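## Task

Four cases sit on the low table. Read the route code on each shipping label: place every R6 case on the north pallet (the one near the -y end of the track) and every C7 case on the south pallet (near the +y end). Each must rest directly on the pallet deck, not stacked on another case, and overhang the pallet edge by no more than about a finger's width. The two cases that already stand on each pallet must still be on it. In cam_pallet_north (-y end) and cam_pallet_south (+y end), +y runs roughly rightward. A case that dropped to the floor may be picked up again, but it must finish lid up. At the end, release everything and move the tools away; a case that stays put only because the robot is holding it does not count.

## Robot and tools

Robot. Two arms, left_arm and right_arm, each ending in a vacuum tool with two air channels (suction_a, suction_b). Each arm is carried by its own carriage on a single track lying along y at x = 0: left_rail serves the +y half (position_m 0.6 to 3 m), right_rail the -y half (position_m -3 to -0.6 m). An arm's base is at x = 0, y = its carriage position_m, z = 0.04 m, facing +x. Left and right are just names, not image sides.

Scene frame (all reported poses). Fixed to the table: z = 0 is the table top, +z up, +x the direction the arms face, +y to their left, y = 0 at the track middle. The table starts at x = 0.50 m and spans y -0.90 to 0.90 m; elsewhere the floor is 0.53 m lower. Printed cup point positions can be slightly wrong, more so at long reach.

Tool geometry. The cup point is the center of the four cup rims; cups point along its +z. Cups sit at x = -62 and +62 mm and y = -104.5 mm (channel a) and +104.5 mm (channel b) in the cup point's axes; the rims cover 227 mm in x by 312 mm in y. Each cup is 103 mm wide. Both cups of a channel must seal on smooth flat surface, clear of edges, holes or gaps, or that channel holds nothing. Cardboard leaks, lowering the reading.

execute_actions(actions): a list of action objects run in sequence. Keys per action: rows, steps, until, left_rail, right_rail. An empty list just returns state and images.
- rows: 1 to 15 rows, each used for one control step (1/30 s). Every row is a single list of 16 numbers in [-1, 1] covering both arms: left dx, dy, dz, rx, ry, rz, left suction_a, suction_b, then right dx, dy, dz, rx, ry, rz, right suction_a, suction_b. The six motion values are an offset, not a pose: a target relative to the cup point's measured pose when the action began (for the first action in a call, the last reported pose), expressed in the cup point's own axes. Each row is measured from that same start, not from the row before. Scale: 1.0 = 0.6 m or 180 degrees; rx, ry, rz form one rotation vector. Per step the commanded target is clipped to within 100 mm and 16 degrees of the measured pose. Suction values: above 0.01 is on (1 full), 0 off; settings persist, so repeat the current values for an arm you want unchanged.
- steps: 1 to 450, default 15, never fewer than the row count. After the last row the arm keeps heading for that row's target. Long moves need more steps, and a cut-short move should be finished in the next action.
- until: ends the action early when every condition holds, e.g. {"left_rail": {"position_status": ["!=", "moving"]}}; numbers need a comparison (=, !=, <, <=, >, >=). {"all": {"status": "ended"}} waits until nothing reads moving; {"any": {"status": "ended"}} waits for a running motion to end.
- left_rail / right_rail: position_m (absolute spot on the track, m), speed_m_s (0.01 to 1, starts at 1, persists), or {"stop": true} alone. Rows never drive carriages. Carriages accelerate and brake at 2 m/s2 and arrive within 0.6 mm. Send position_m, then wait for position_status != moving before placing the tool precisely. A moving carriage shifts its arm's tool with it. Any out-of-range value or unknown name rejects the whole call.

zoom_image(camera, region): camera is one of cam_high, cam_low, cam_pallet_north, cam_pallet_south, cam_left_wrist, cam_right_wrist; region is [x0, y0, x1, y1] pixels of that camera's latest image, at most 504 by 504. Use it to read label codes. Fixed cameras are 504x504, wrist cameras 616x616 fisheye.

finished_scene(scene): ends the given scene (integer 1 to 2) permanently; only call it once cases are placed, released, and the tools are away.

Results. Per arm: cup point position (m), quaternion wxyz, velocities; Hand target (current controller goal); Joint positions and velocities (rail, shoulder pan, shoulder lift, elbow, wrist 1, wrist 2, wrist 3); Wrist force and Wrist torque in the tool's axes (offset up to about 10 N, saturates near 200 N; "no reading" is harmless); suction_measured_a/_b (0 no seal, 0.83+ airtight, settles in about 1.3 s); part_present_a/_b (1 above 0.09). Rail position_m, position_status (moving, done, contact_stop, time_out, stopped, stopped_with_arm, stopped_for_other_arm) and position_answer (taken / not_taken). "pose unreachable" means the clearance check altered or blocked that arm's command. After stopped_for_other_arm, move the arms apart, wait about 30 steps, resend.

Picking and placing. Press the cups flat onto the lid, switch the channel on, wait for the reading to settle, lift gently (ramp offsets by about 0.01 per row). Cups compress up to 21 mm. To release, lower in tiny steps until the case touches the deck, then in one action turn both channels off and back the tool straight away. If a cup seals on the table, switch that channel off.

Avoid: outside force of 400 N or joint torque at load limits (wrist joints 99.5 N m) — the arm stops for 10 s; arms touching or pressing each other, including held cases; knocking anything out of the work area; fast or jerky carrying that can drop a case; leaving suction on with the tool idle above a case, which can lift it.

Each tool is called after "Emit:" by a JSON object that holds its "name" and its "arguments", one argument or row to a line.

## Session

Emit:
{"name": "execute_actions", "arguments": {
  "actions": []
}}

Scene clock: 0.00 s.
left_arm: end_effector_position=(+0.8511, +1.7030, +0.4407) suction_measured_a=0.01 part_present_a=0 suction_measured_b=0.01 part_present_b=0 end_effector_quat_wxyz=(+0.001, +0.000, +1.000, -0.000) end_effector_velocity=(-0.000, -0.000, +0.000) end_effector_angular_velocity=(-0.000, -0.000, +0.000) | right_arm: end_effector_position=(+0.8513, -1.4789, +0.4401) suction_measured_a=0.00 part_present_a=0 suction_measured_b=0.00 part_present_b=0 end_effector_quat_wxyz=(+0.001, +0.000, +1.000, +0.000) end_effector_velocity=(+0.000, -0.000, -0.000) end_effector_angular_velocity=(+0.000, +0.000, -0.000)
Joint positions: left_arm=[ 1.704 -0.239 -1.498  2.09  -2.165 -1.571  1.333] | right_arm=[-1.478 -0.24  -1.497  2.091 -2.166 -1.57   1.332]
Joint velocities: left_arm=[ 0. -0. -0.  0. -0.  0. -0.] | right_arm=[ 0. -0.  0. -0.  0. -0.  0.]
Wrist force (N, on the end effector, along its own x y z axes, offset not removed): no reading
Wrist torque (N m, same axes, about the end effector's origin, offset not removed): no reading
Hand target (left_arm): +0.851, +1.703, +0.441; +0.001, +0.000, +1.000, -0.000
Hand target (right_arm): +0.851, -1.479, +0.440; +0.001, +0.000, +1.000, +0.000
left_rail: position_m=1.704 position_m_goal=1.704 speed_m_s=1.00 position_status=done position_answer=taken refusals=0
right_rail: position_m=-1.478 position_m_goal=-1.478 speed_m_s=1.00 position_status=done position_answer=taken refusals=0
camera_calibration (this result's frames):
cam_left_wrist: T_world_to_cam=[[-0.0641017, -0.997889, -0.0104336, 1.77067], [-0.820233, 0.0467286, 0.570117, 0.385971], [-0.568426, 0.0451034, -0.821497, 0.856802], [0, 0, 0, 1]] pos_world=[0.917118, 1.71025, 0.502286]
cam_right_wrist: T_world_to_cam=[[0.00205581, -0.9998, 0.0199007, -1.48496], [-0.857184, 0.00848714, 0.51494, 0.542311], [-0.515006, -0.0181171, -0.856995, 0.8761], [0, 0, 0, 1]] pos_world=[0.91911, -1.4734, 0.501108]

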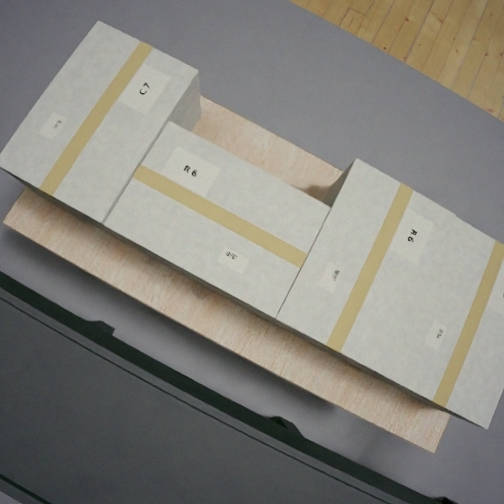

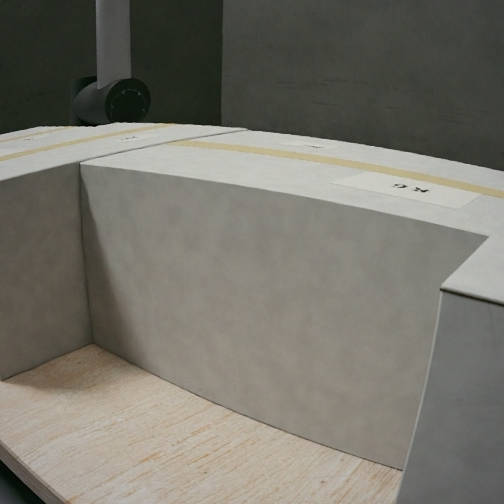

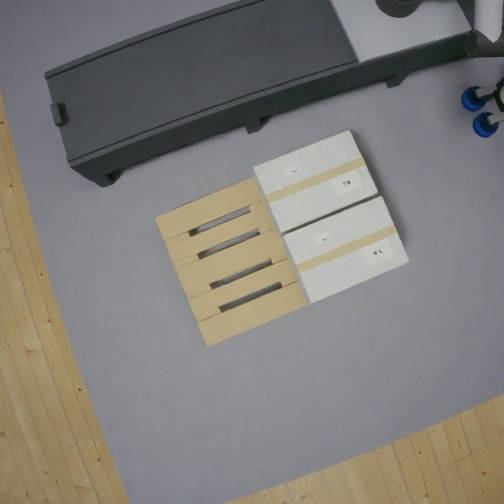

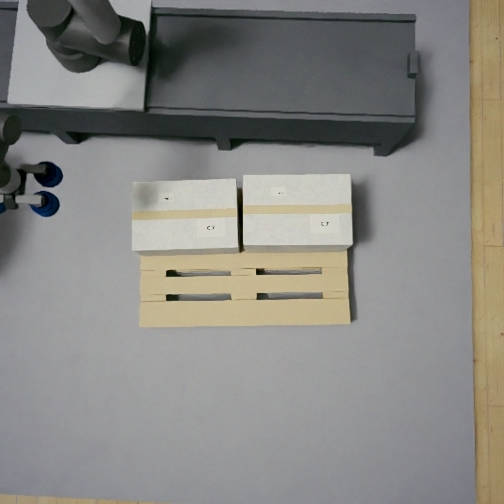

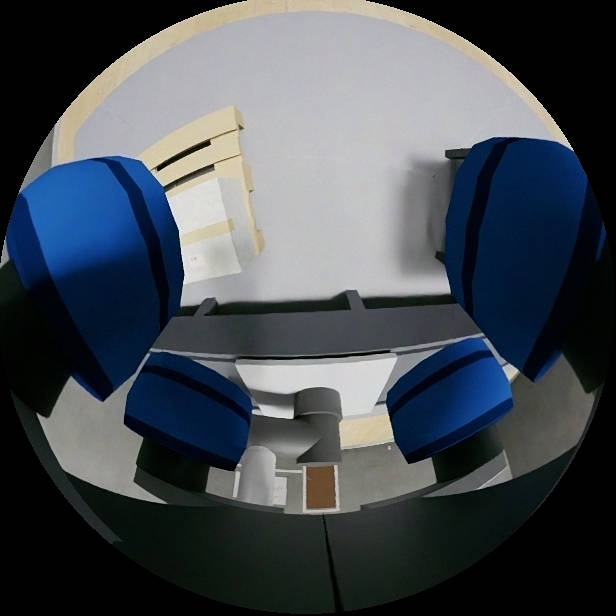

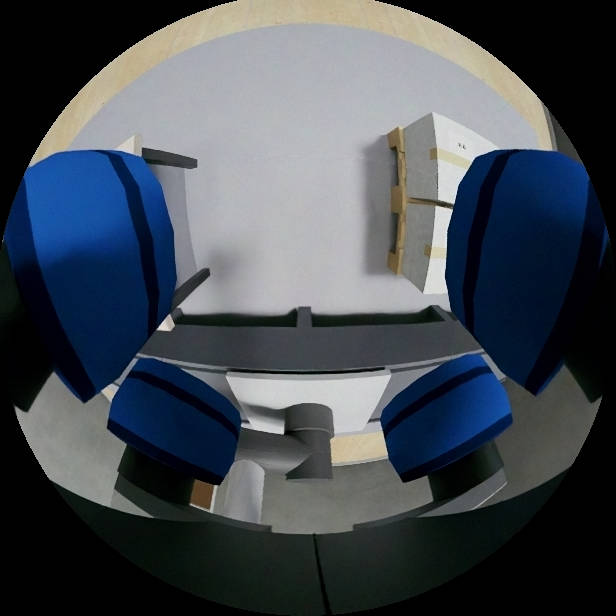

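Emit:
{"name": "execute_actions", "arguments": {
  "actions": [
    {"left_rail":{"position_m":0.66},"right_rail":{"position_m":-2.5},"steps":1}
  ]
}}

Emit:
{"name": "zoom_image", "arguments": {
  "camera": "cam_high",
  "region": [0, 10, 250, 260]
}}

Emit:
{"name": "zoom_image", "arguments": {
  "camera": "cam_high",
  "region": [254, 140, 504, 460]
}}

Emit:
{"name": "zoom_image", "arguments": {
  "camera": "cam_pallet_south",
  "region": [120, 160, 372, 340]
}}

Emit:
{"name": "zoom_image", "arguments": {
  "camera": "cam_pallet_north",
  "region": [145, 120, 425, 360]
}}

Scene clock: 14.80 s.
left_arm: end_effector_position=(+0.8511, +1.7029, +0.4407) suction_measured_a=0.01 part_present_a=0 suction_measured_b=0.01 part_present_b=0 end_effector_quat_wxyz=(+0.001, +0.000, +1.000, -0.000) end_effector_velocity=(-0.000, -0.011, +0.000) end_effector_angular_velocity=(+0.000, -0.000, +0.000) | right_arm: end_effector_position=(+0.8513, -1.4790, +0.4401) suction_measured_a=0.00 part_present_a=0 suction_measured_b=0.00 part_present_b=0 end_effector_quat_wxyz=(+0.001, +0.000, +1.000, +0.000) end_effector_velocity=(-0.000, -0.011, +0.000) end_effector_angular_velocity=(+0.000, -0.000, +0.000)
Joint positions: left_arm=[ 1.704 -0.239 -1.498  2.09  -2.165 -1.571  1.333] | right_arm=[-1.478 -0.24  -1.497  2.091 -2.166 -1.57   1.332]
Joint velocities: left_arm=[-0.011  0.    -0.     0.     0.     0.     0.   ] | right_arm=[-0.011  0.    -0.     0.    -0.     0.    -0.   ]
Wrist force (N, on the end effector, along its own x y z axes, offset not removed): left_arm=[-1.1 -6.4 -1.1] | right_arm=[1.1 -2.0 0.0]
Wrist torque (N m, same axes, about the end effector's origin, offset not removed): left_arm=[-0.98 0.75 0.02] | right_arm=[-0.02 -0.82 0.61]
Hand target (left_arm): +0.851, +1.701, +0.441; +0.001, +0.000, +1.000, -0.000
Hand target (right_arm): +0.851, -1.481, +0.440; +0.001, +0.000, +1.000, +0.000
left_rail: position_m=1.704 position_m_goal=0.660 speed_m_s=1.00 position_status=moving position_answer=taken refusals=0
right_rail: position_m=-1.478 position_m_goal=-2.500 speed_m_s=1.00 position_status=moving position_answer=taken refusals=0
camera_calibration (this result's frames):
cam_left_wrist: T_world_to_cam=[[-0.0641015, -0.997889, -0.0104337, 1.77058], [-0.820233, 0.0467284, 0.570117, 0.385976], [-0.568426, 0.0451035, -0.821497, 0.856806], [0, 0, 0, 1]] pos_world=[0.917118, 1.71016, 0.502286]
cam_right_wrist: T_world_to_cam=[[0.00205585, -0.9998, 0.0199005, -1.48505], [-0.857184, 0.00848701, 0.51494, 0.542311], [-0.515006, -0.018117, -0.856995, 0.876099], [0, 0, 0, 1]] pos_world=[0.91911, -1.47349, 0.501108]

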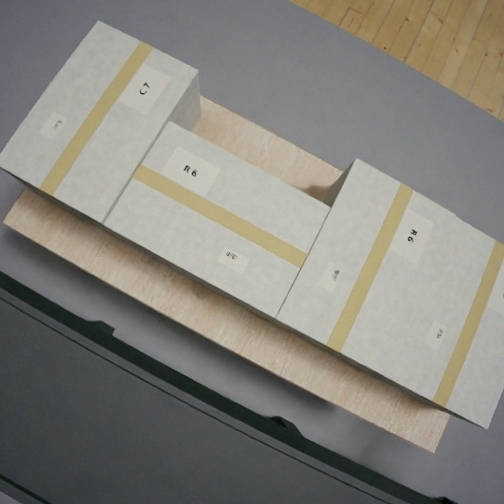

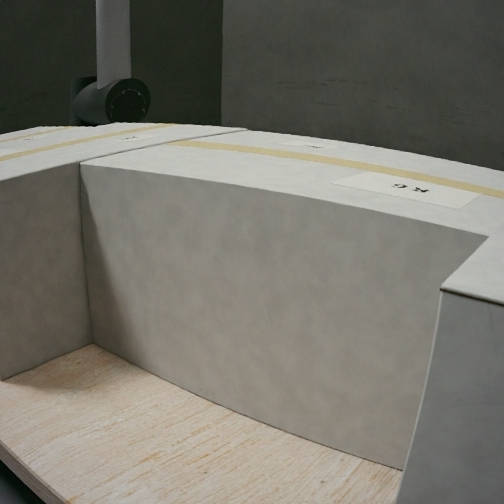

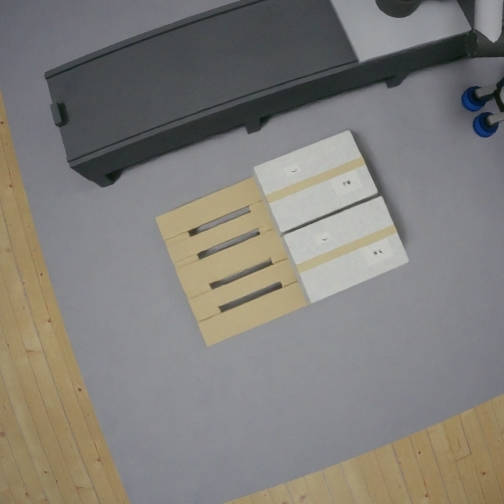

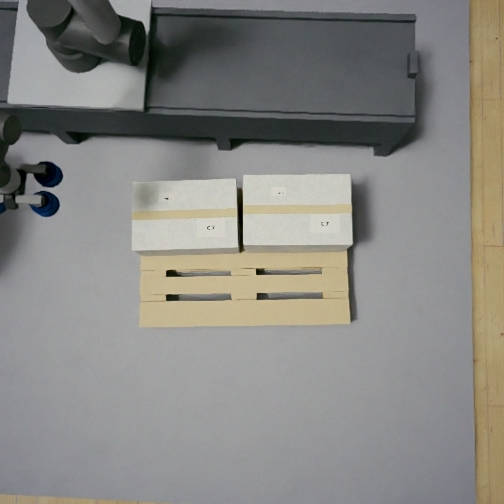

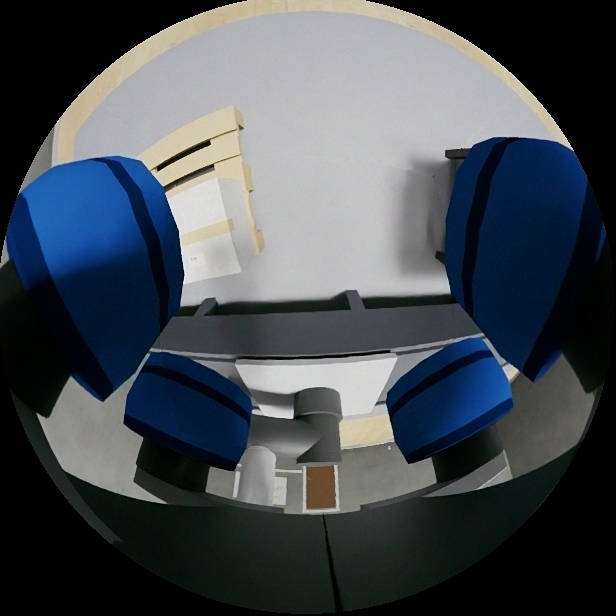

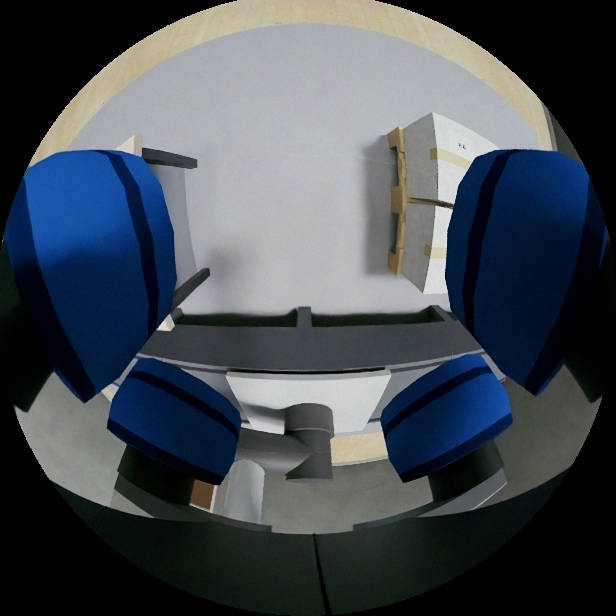

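Region (0, 10, 250, 260) of cam_high's 504x504 image, scaled by 2.016, with more detail than that image has.

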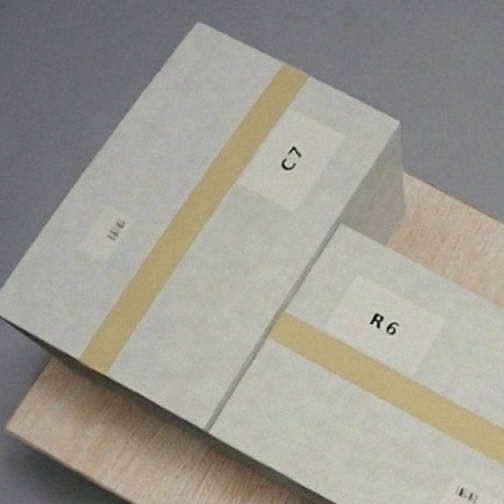

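Region (254, 140, 504, 460) of cam_high's 504x504 image, scaled by 1.575, with more detail than that image has; it fills the left 394 columns of this view, and the rest is white.

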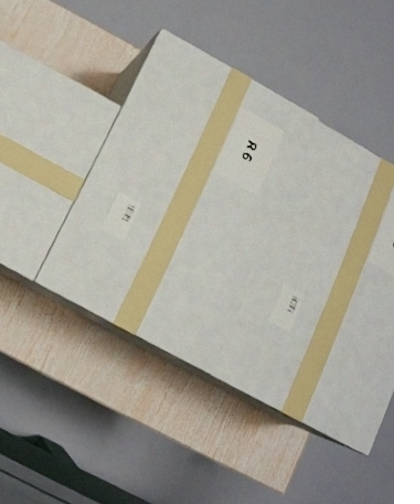

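Region (120, 160, 372, 340) of cam_pallet_south's 504x504 image, scaled by 2.000, with more detail than that image has; it fills the top 360 rows of this view, and the rest is white.

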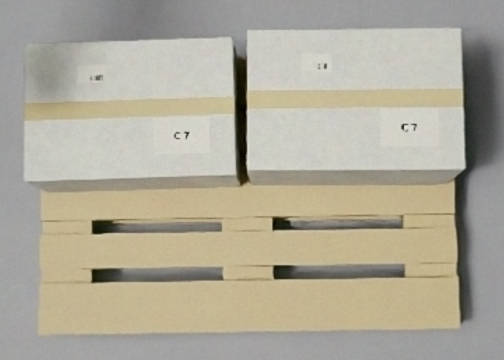

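Region (145, 120, 425, 360) of cam_pallet_north's 504x504 image, scaled by 1.800, with more detail than that image has; it fills the top 432 rows of this view, and the rest is white.

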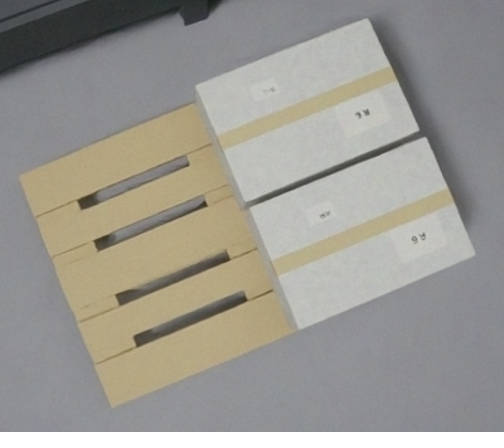

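Emit:
{"name": "execute_actions", "arguments": {
  "actions": []
}}

Scene clock: 15.67 s.
left_arm: end_effector_position=(+0.8511, +1.0799, +0.4407) suction_measured_a=0.01 part_present_a=0 suction_measured_b=0.01 part_present_b=0 end_effector_quat_wxyz=(+0.001, +0.000, +1.000, -0.000) end_effector_velocity=(+0.000, -1.000, -0.000) end_effector_angular_velocity=(+0.000, +0.000, -0.000) | right_arm: end_effector_position=(+0.8513, -2.1020, +0.4401) suction_measured_a=0.00 part_present_a=0 suction_measured_b=0.00 part_present_b=0 end_effector_quat_wxyz=(+0.001, +0.000, +1.000, +0.000) end_effector_velocity=(+0.000, -1.000, -0.000) end_effector_angular_velocity=(+0.000, +0.000, -0.000)
Joint positions: left_arm=[ 1.081 -0.239 -1.498  2.09  -2.165 -1.571  1.333] | right_arm=[-2.101 -0.24  -1.497  2.091 -2.166 -1.57   1.332]
Joint velocities: left_arm=[-1. -0.  0. -0.  0.  0. -0.] | right_arm=[-1. -0.  0. -0.  0.  0. -0.]
Wrist force (N, on the end effector, along its own x y z axes, offset not removed): left_arm=[0.8 -2.8 0.7] | right_arm=[2.4 -3.8 -2.0]
Wrist torque (N m, same axes, about the end effector's origin, offset not removed): left_arm=[-0.62 0.49 0.00] | right_arm=[-0.24 -0.98 0.58]
Hand target (left_arm): +0.851, +1.036, +0.441; +0.001, +0.000, +1.000, -0.000
Hand target (right_arm): +0.851, -2.146, +0.440; +0.001, +0.000, +1.000, +0.000
left_rail: position_m=1.081 position_m_goal=0.660 speed_m_s=1.00 position_status=moving position_answer=taken refusals=0
right_rail: position_m=-2.101 position_m_goal=-2.500 speed_m_s=1.00 position_status=moving position_answer=taken refusals=0
camera_calibration (this result's frames):
cam_left_wrist: T_world_to_cam=[[-0.0641015, -0.997889, -0.0104338, 1.14892], [-0.820233, 0.0467284, 0.570117, 0.415087], [-0.568426, 0.0451035, -0.821497, 0.884905], [0, 0, 0, 1]] pos_world=[0.917118, 1.08718, 0.502286]
cam_right_wrist: T_world_to_cam=[[0.00207155, -0.9998, 0.0199004, -2.10794], [-0.857184, 0.00847352, 0.51494, 0.54757], [-0.515006, -0.0181251, -0.856995, 0.864795], [0, 0, 0, 1]] pos_world=[0.91911, -2.09649, 0.501108]

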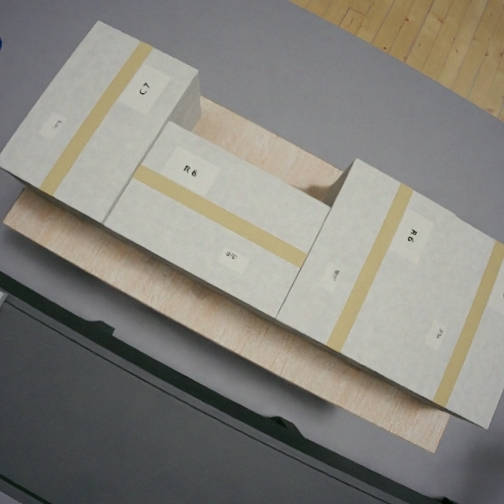

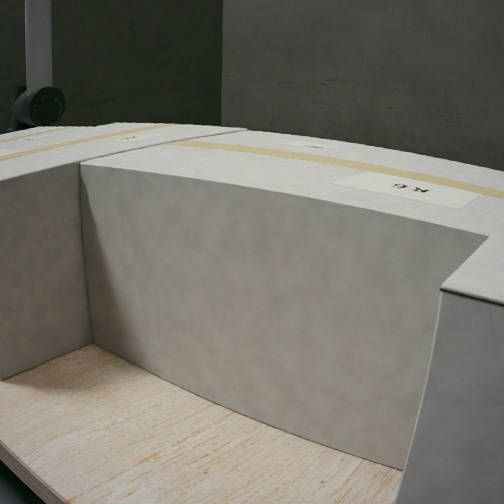

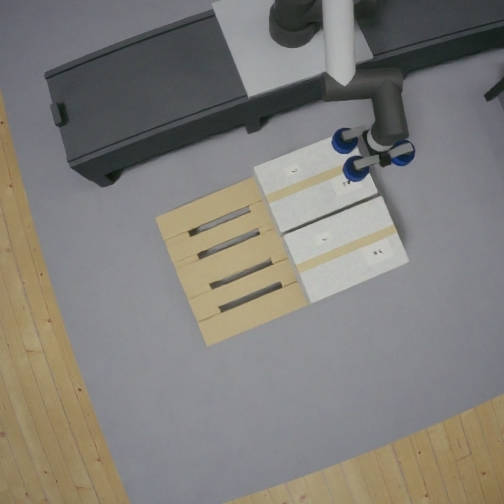

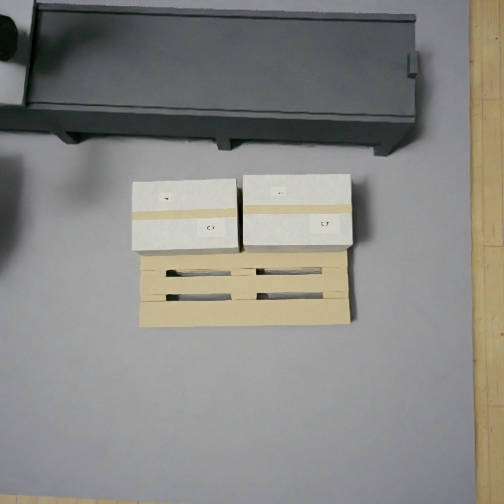

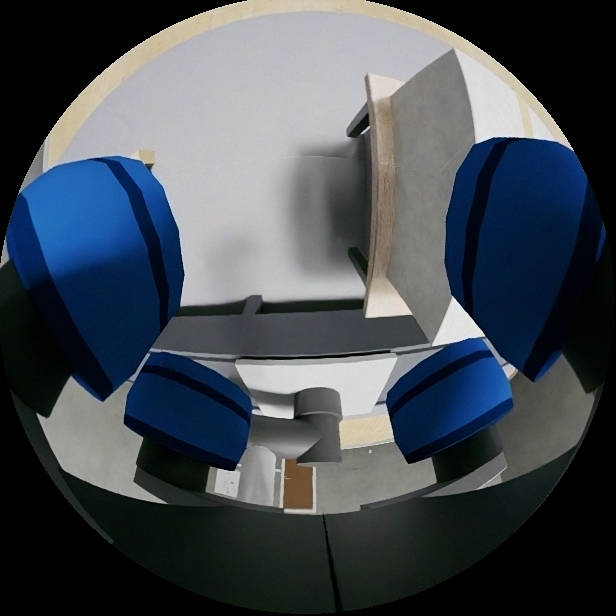

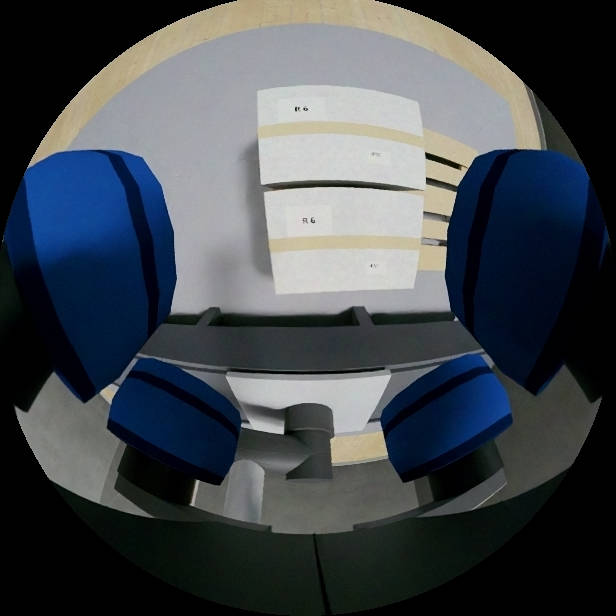

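Emit:
{"name": "execute_actions", "arguments": {
  "actions": [
    {"right_rail":{"position_m":-2.85},"steps":1}
  ]
}}

Scene clock: 17.33 s.
left_arm: end_effector_position=(+0.8511, +0.6592, +0.4407) suction_measured_a=0.01 part_present_a=0 suction_measured_b=0.01 part_present_b=0 end_effector_quat_wxyz=(+0.001, +0.000, +1.000, -0.000) end_effector_velocity=(+0.000, -0.000, -0.000) end_effector_angular_velocity=(+0.000, +0.000, +0.000) | right_arm: end_effector_position=(+0.8513, -2.5014, +0.4402) suction_measured_a=0.00 part_present_a=0 suction_measured_b=0.00 part_present_b=0 end_effector_quat_wxyz=(+0.001, +0.000, +1.000, +0.000) end_effector_velocity=(+0.000, -0.008, -0.000) end_effector_angular_velocity=(+0.000, +0.000, +0.001)
Joint positions: left_arm=[ 0.66  -0.239 -1.498  2.09  -2.165 -1.571  1.333] | right_arm=[-2.5   -0.24  -1.497  2.091 -2.166 -1.57   1.332]
Joint velocities: left_arm=[ 0. -0.  0.  0.  0.  0. -0.] | right_arm=[-0.008  0.001  0.    -0.     0.     0.    -0.   ]
Wrist force (N, on the end effector, along its own x y z axes, offset not removed): left_arm=[-3.8 -6.1 1.5] | right_arm=[0.7 -6.1 -2.3]
Wrist torque (N m, same axes, about the end effector's origin, offset not removed): left_arm=[-0.96 1.13 0.07] | right_arm=[-0.52 -0.73 0.59]
Hand target (left_arm): +0.851, +0.659, +0.441; +0.001, +0.000, +1.000, -0.000
Hand target (right_arm): +0.851, -2.503, +0.440; +0.001, +0.000, +1.000, +0.000
left_rail: position_m=0.660 position_m_goal=0.660 speed_m_s=1.00 position_status=done position_answer=taken refusals=0
right_rail: position_m=-2.500 position_m_goal=-2.850 speed_m_s=1.00 position_status=moving position_answer=taken refusals=0
camera_calibration (this result's frames):
cam_left_wrist: T_world_to_cam=[[-0.0641016, -0.997889, -0.0104339, 0.7291], [-0.820233, 0.0467284, 0.570117, 0.434746], [-0.568426, 0.0451036, -0.821497, 0.90388], [0, 0, 0, 1]] pos_world=[0.917118, 0.666478, 0.502286]
cam_right_wrist: T_world_to_cam=[[0.0020587, -0.9998, 0.0199005, -2.50724], [-0.857184, 0.00848459, 0.51494, 0.550982], [-0.515006, -0.0181185, -0.856995, 0.857572], [0, 0, 0, 1]] pos_world=[0.91911, -2.49587, 0.501108]

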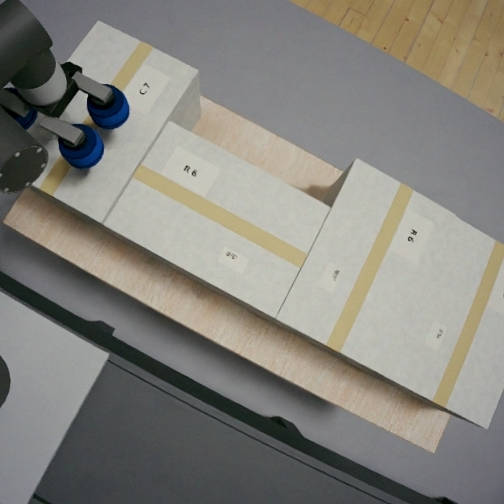

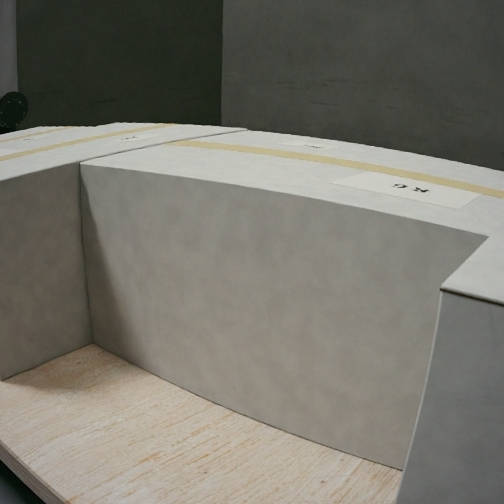

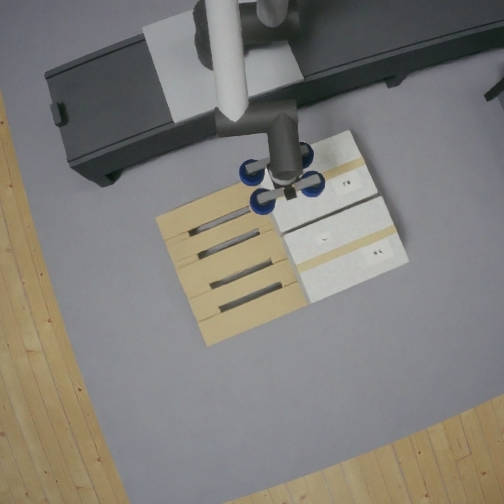

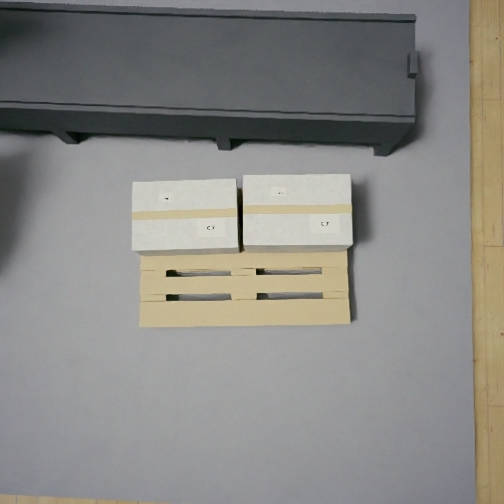

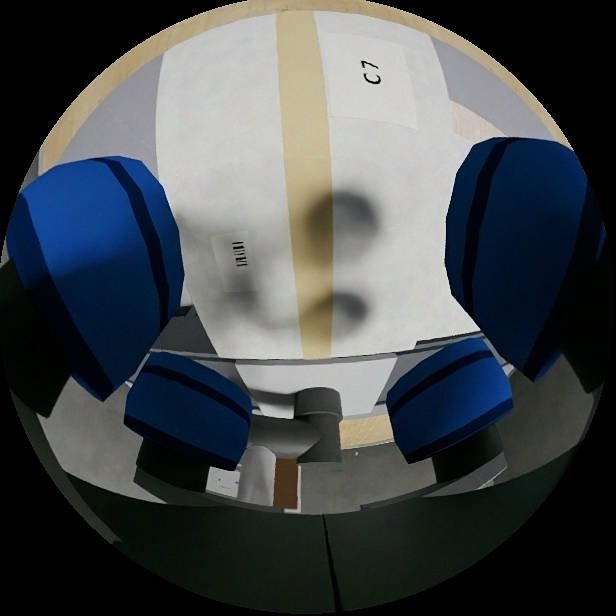

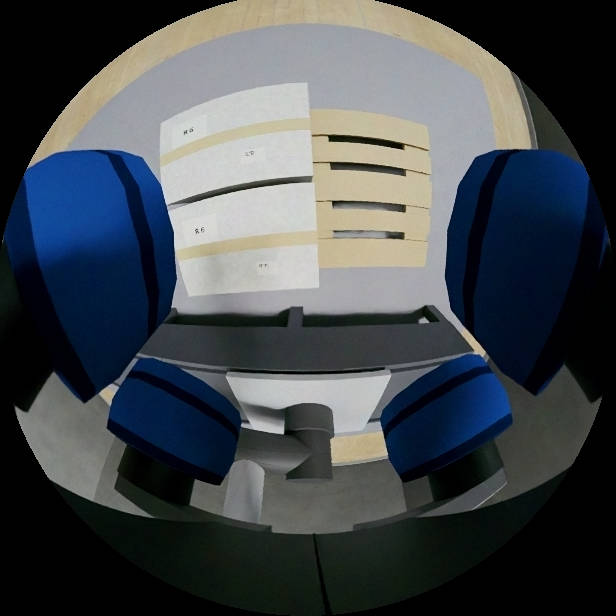

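Emit:
{"name": "zoom_image", "arguments": {
  "camera": "cam_left_wrist",
  "region": [250, 0, 350, 50]
}}

Emit:
{"name": "zoom_image", "arguments": {
  "camera": "cam_left_wrist",
  "region": [270, 325, 370, 375]
}}

Emit:
{"name": "execute_actions", "arguments": {
  "actions": []
}}

Emit:
{"name": "zoom_image", "arguments": {
  "camera": "cam_right_wrist",
  "region": [180, 80, 432, 300]
}}

Region (250, 0, 350, 50) of cam_left_wrist's 616x616 image, scaled by 5.040, with more detail than that image has.

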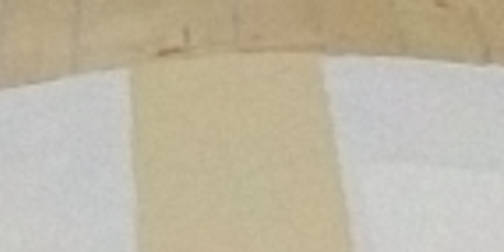

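Region (270, 325, 370, 375) of cam_left_wrist's 616x616 image, scaled by 5.040, with more detail than that image has.

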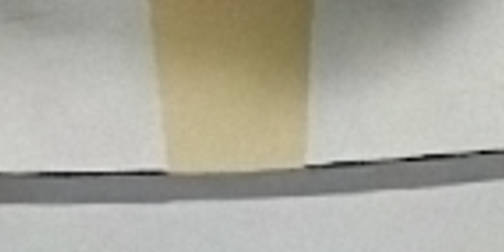

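Scene clock: 20.57 s.
left_arm: end_effector_position=(+0.8511, +0.6592, +0.4407) suction_measured_a=0.01 part_present_a=0 suction_measured_b=0.01 part_present_b=0 end_effector_quat_wxyz=(+0.001, +0.000, +1.000, -0.000) end_effector_velocity=(-0.000, +0.000, +0.000) end_effector_angular_velocity=(-0.000, -0.000, +0.000) | right_arm: end_effector_position=(+0.8513, -2.8513, +0.4401) suction_measured_a=0.00 part_present_a=0 suction_measured_b=0.00 part_present_b=0 end_effector_quat_wxyz=(+0.001, +0.000, +1.000, +0.000) end_effector_velocity=(-0.000, +0.000, +0.000) end_effector_angular_velocity=(-0.000, -0.000, +0.000)
Joint positions: left_arm=[ 0.66  -0.239 -1.498  2.09  -2.165 -1.571  1.333] | right_arm=[-2.85  -0.24  -1.497  2.091 -2.166 -1.57   1.332]
Joint velocities: left_arm=[ 0.  0. -0.  0.  0.  0.  0.] | right_arm=[ 0.  0. -0.  0. -0.  0.  0.]
Wrist force (N, on the end effector, along its own x y z axes, offset not removed): left_arm=[0.7 -2.9 1.8] | right_arm=[-1.2 -6.0 -0.5]
Wrist torque (N m, same axes, about the end effector's origin, offset not removed): left_arm=[-0.49 0.44 -0.09] | right_arm=[-0.52 -0.48 0.48]
Hand target (left_arm): +0.851, +0.659, +0.441; +0.001, +0.000, +1.000, -0.000
Hand target (right_arm): +0.851, -2.851, +0.440; +0.001, +0.000, +1.000, +0.000
left_rail: position_m=0.660 position_m_goal=0.660 speed_m_s=1.00 position_status=done position_answer=taken refusals=0
right_rail: position_m=-2.850 position_m_goal=-2.850 speed_m_s=1.00 position_status=done position_answer=taken refusals=0
camera_calibration (this result's frames):
cam_left_wrist: T_world_to_cam=[[-0.0641016, -0.997889, -0.0104338, 0.7291], [-0.820233, 0.0467284, 0.570117, 0.434745], [-0.568426, 0.0451036, -0.821497, 0.90388], [0, 0, 0, 1]] pos_world=[0.917118, 0.666478, 0.502286]
cam_right_wrist: T_world_to_cam=[[0.00205625, -0.9998, 0.0199004, -2.85711], [-0.857184, 0.00848665, 0.51494, 0.553957], [-0.515006, -0.0181172, -0.856995, 0.851236], [0, 0, 0, 1]] pos_world=[0.91911, -2.84582, 0.501108]

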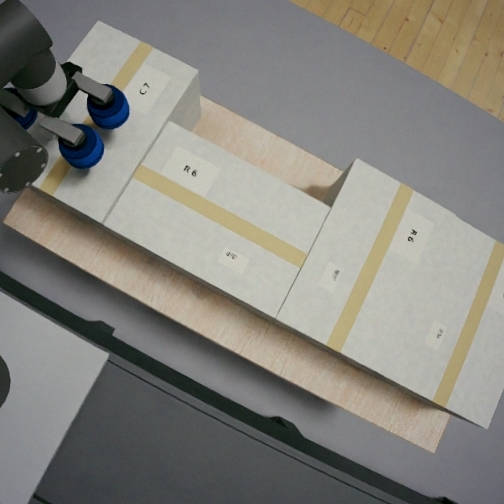

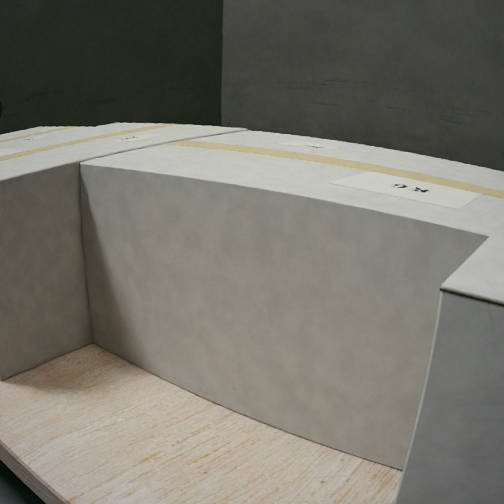

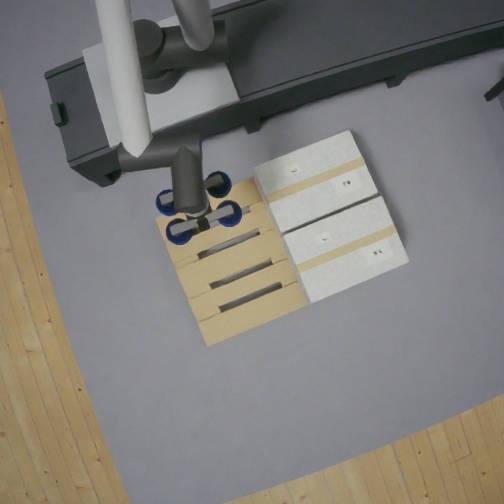

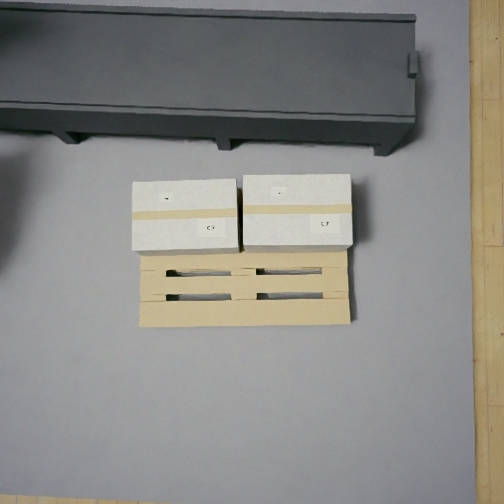

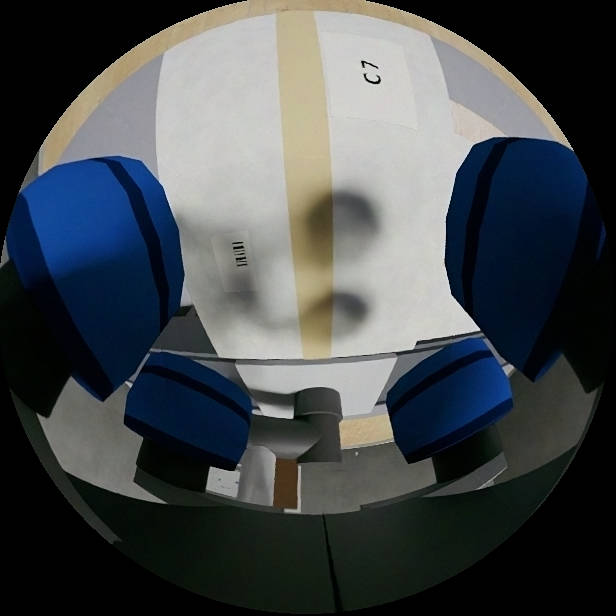

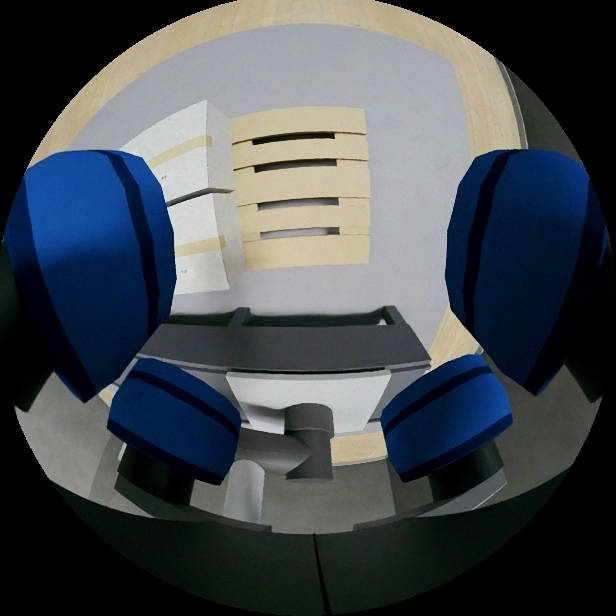

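Region (180, 80, 432, 300) of cam_right_wrist's 616x616 image, scaled by 2.000, with more detail than that image has; it fills the top 440 rows of this view, and the rest is white.

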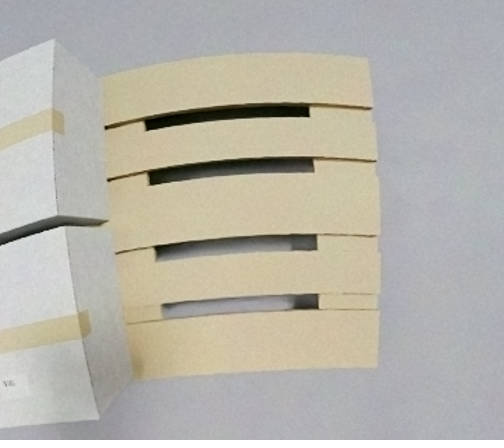

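Emit:
{"name": "execute_actions", "arguments": {
  "actions": [
    {"rows":[[-0.004,0,0.003,0,0,0,0,0,0,0.01,0,0,0,0.005,0,0],[-0.012,0.001,0.01,0,0,0,0,0,0,0.025,0,0,0,0.012,0,0],[-0.025,0.002,0.022,0,0,0,0,0,0,0.05,0,0,0,0.025,0,0],[-0.042,0.003,0.04,0,0,0,0,0,0,0.08,0,0,0,0.04,0,0],[-0.062,0.004,0.063,0,0,0,0,0,0,0.115,0,0,0,0.058,0,0],[-0.082,0.005,0.09,0,0,0,0,0,0,0.15,0,0,0,0.075,0,0],[-0.102,0.006,0.118,0,0,0,0,0,0,0.185,0,0,0,0.092,0,0],[-0.118,0.006,0.146,0,0,0,0,0,0,0.22,0,0,0,0.11,0,0],[-0.13,0.006,0.172,0,0,0,0,0,0,0.255,0,0,0,0.127,0,0],[-0.138,0.006,0.195,0,0,0,0,0,0,0.29,0,0,0,0.145,0,0],[-0.141,0.006,0.215,0,0,0,0,0,0,0.325,0,0,0,0.162,0,0],[-0.141,0.006,0.231,0,0,0,0,0,0,0.355,0,0,0,0.177,0,0],[-0.141,0.006,0.243,0,0,0,0,0,0,0.38,0,0,0,0.19,0,0],[-0.141,0.006,0.252,0,0,0,0,0,0,0.395,0,0,0,0.197,0,0],[-0.141,0.006,0.258,0,0,0,1,1,0,0.4,0,0,0,0.2,0,0]],"steps":23}
  ]
}}

Scene clock: 61.70 s.
left_arm: end_effector_position=(+0.9356, +0.6628, +0.2879) suction_measured_a=0.59 part_present_a=1 suction_measured_b=0.59 part_present_b=1 end_effector_quat_wxyz=(+0.001, +0.000, +1.000, -0.000) end_effector_velocity=(+0.013, -0.004, -0.016) end_effector_angular_velocity=(-0.006, -0.013, -0.000) | right_arm: end_effector_position=(+0.8510, -2.6139, +0.4402) suction_measured_a=0.00 part_present_a=0 suction_measured_b=0.00 part_present_b=0 end_effector_quat_wxyz=(+0.001, +0.301, +0.954, +0.002) end_effector_velocity=(+0.007, +0.033, -0.001) end_effector_angular_velocity=(-0.037, +0.014, -0.190)
Joint positions: left_arm=[ 0.66  -0.213 -1.278  2.083 -2.379 -1.571  1.358] | right_arm=[-2.85   0.04  -1.462  2.051 -2.163 -1.567  2.221]
Joint velocities: left_arm=[ 0.    -0.     0.026 -0.003 -0.037 -0.003  0.   ] | right_arm=[ 0.     0.05   0.023 -0.029  0.02  -0.037  0.24 ]
Wrist force (N, on the end effector, along its own x y z axes, offset not removed): left_arm=[-97.2 2.0 1.2] | right_arm=[-1.6 -3.4 -1.1]
Wrist torque (N m, same axes, about the end effector's origin, offset not removed): left_arm=[-2.60 -6.98 0.59] | right_arm=[-0.23 -0.36 0.57]
Hand target (left_arm): +0.936, +0.663, +0.286; +0.001, +0.000, +1.000, -0.000
Hand target (right_arm): +0.852, -2.611, +0.440; +0.001, +0.309, +0.951, +0.001
Off the commanded pose (left_arm): 0.002 m, 0 deg.
Off the commanded pose (right_arm): 0.003 m, 1 deg.
left_rail: position_m=0.660 position_m_goal=0.660 speed_m_s=1.00 position_status=done position_answer=taken refusals=0
right_rail: position_m=-2.850 position_m_goal=-2.850 speed_m_s=1.00 position_status=done position_answer=taken refusals=0
camera_calibration (this result's frames):
cam_left_wrist: T_world_to_cam=[[-0.0640656, -0.997889, -0.0106323, 0.736529], [-0.820974, 0.0466442, 0.569057, 0.592077], [-0.56736, 0.0451858, -0.822229, 0.825377], [0, 0, 0, 1]] pos_world=[1.00155, 0.670062, 0.349554]
cam_right_wrist: T_world_to_cam=[[-0.571255, -0.820638, 0.0148577, -1.66131], [-0.698446, 0.495545, 0.516342, 1.68902], [-0.431092, 0.284586, -0.856254, 1.57488], [0, 0, 0, 1]] pos_world=[0.909574, -2.64851, 0.501064]

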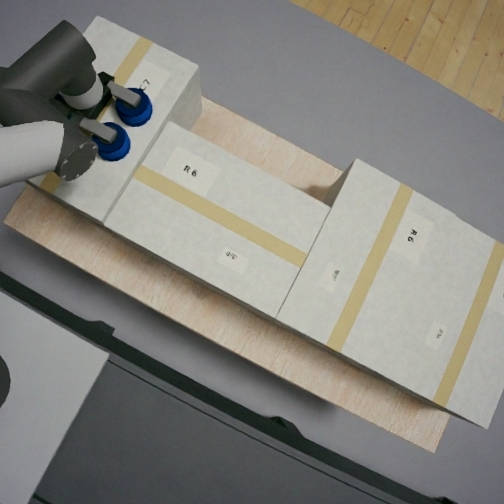

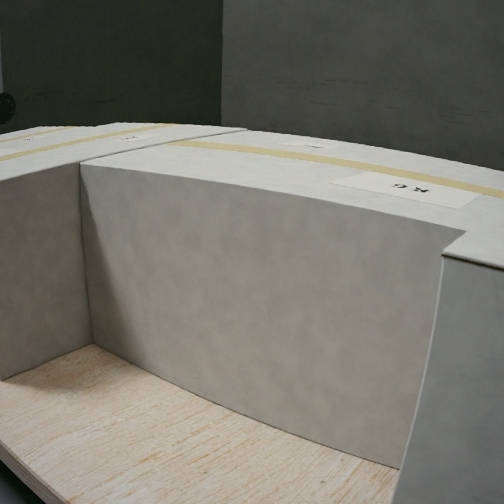

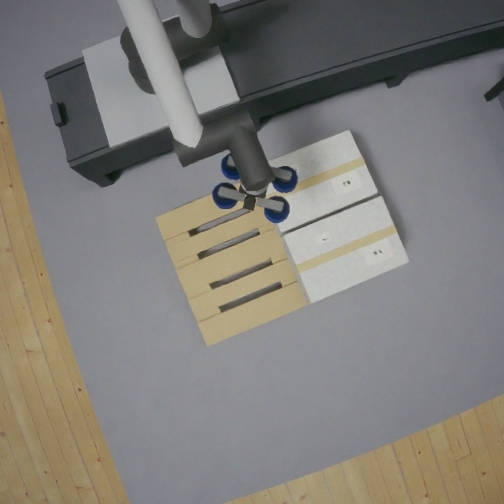

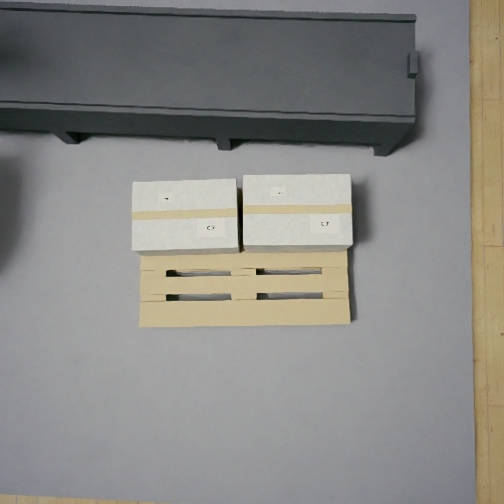

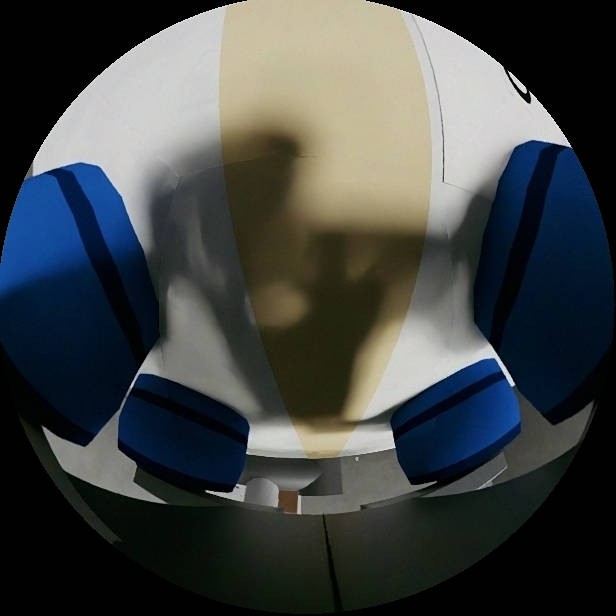

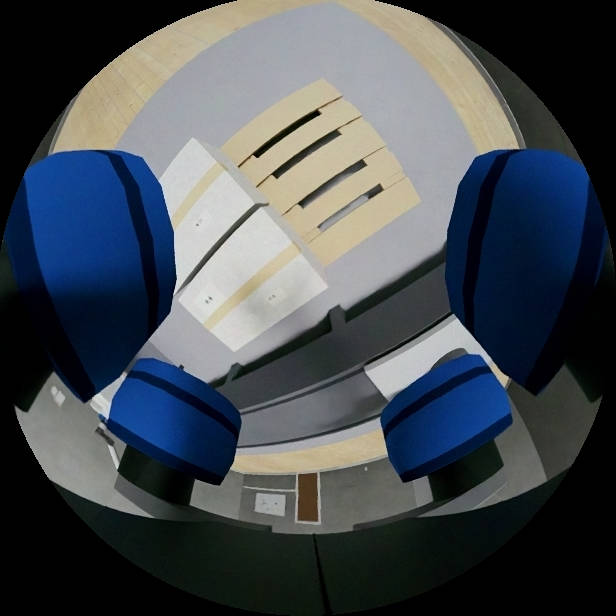

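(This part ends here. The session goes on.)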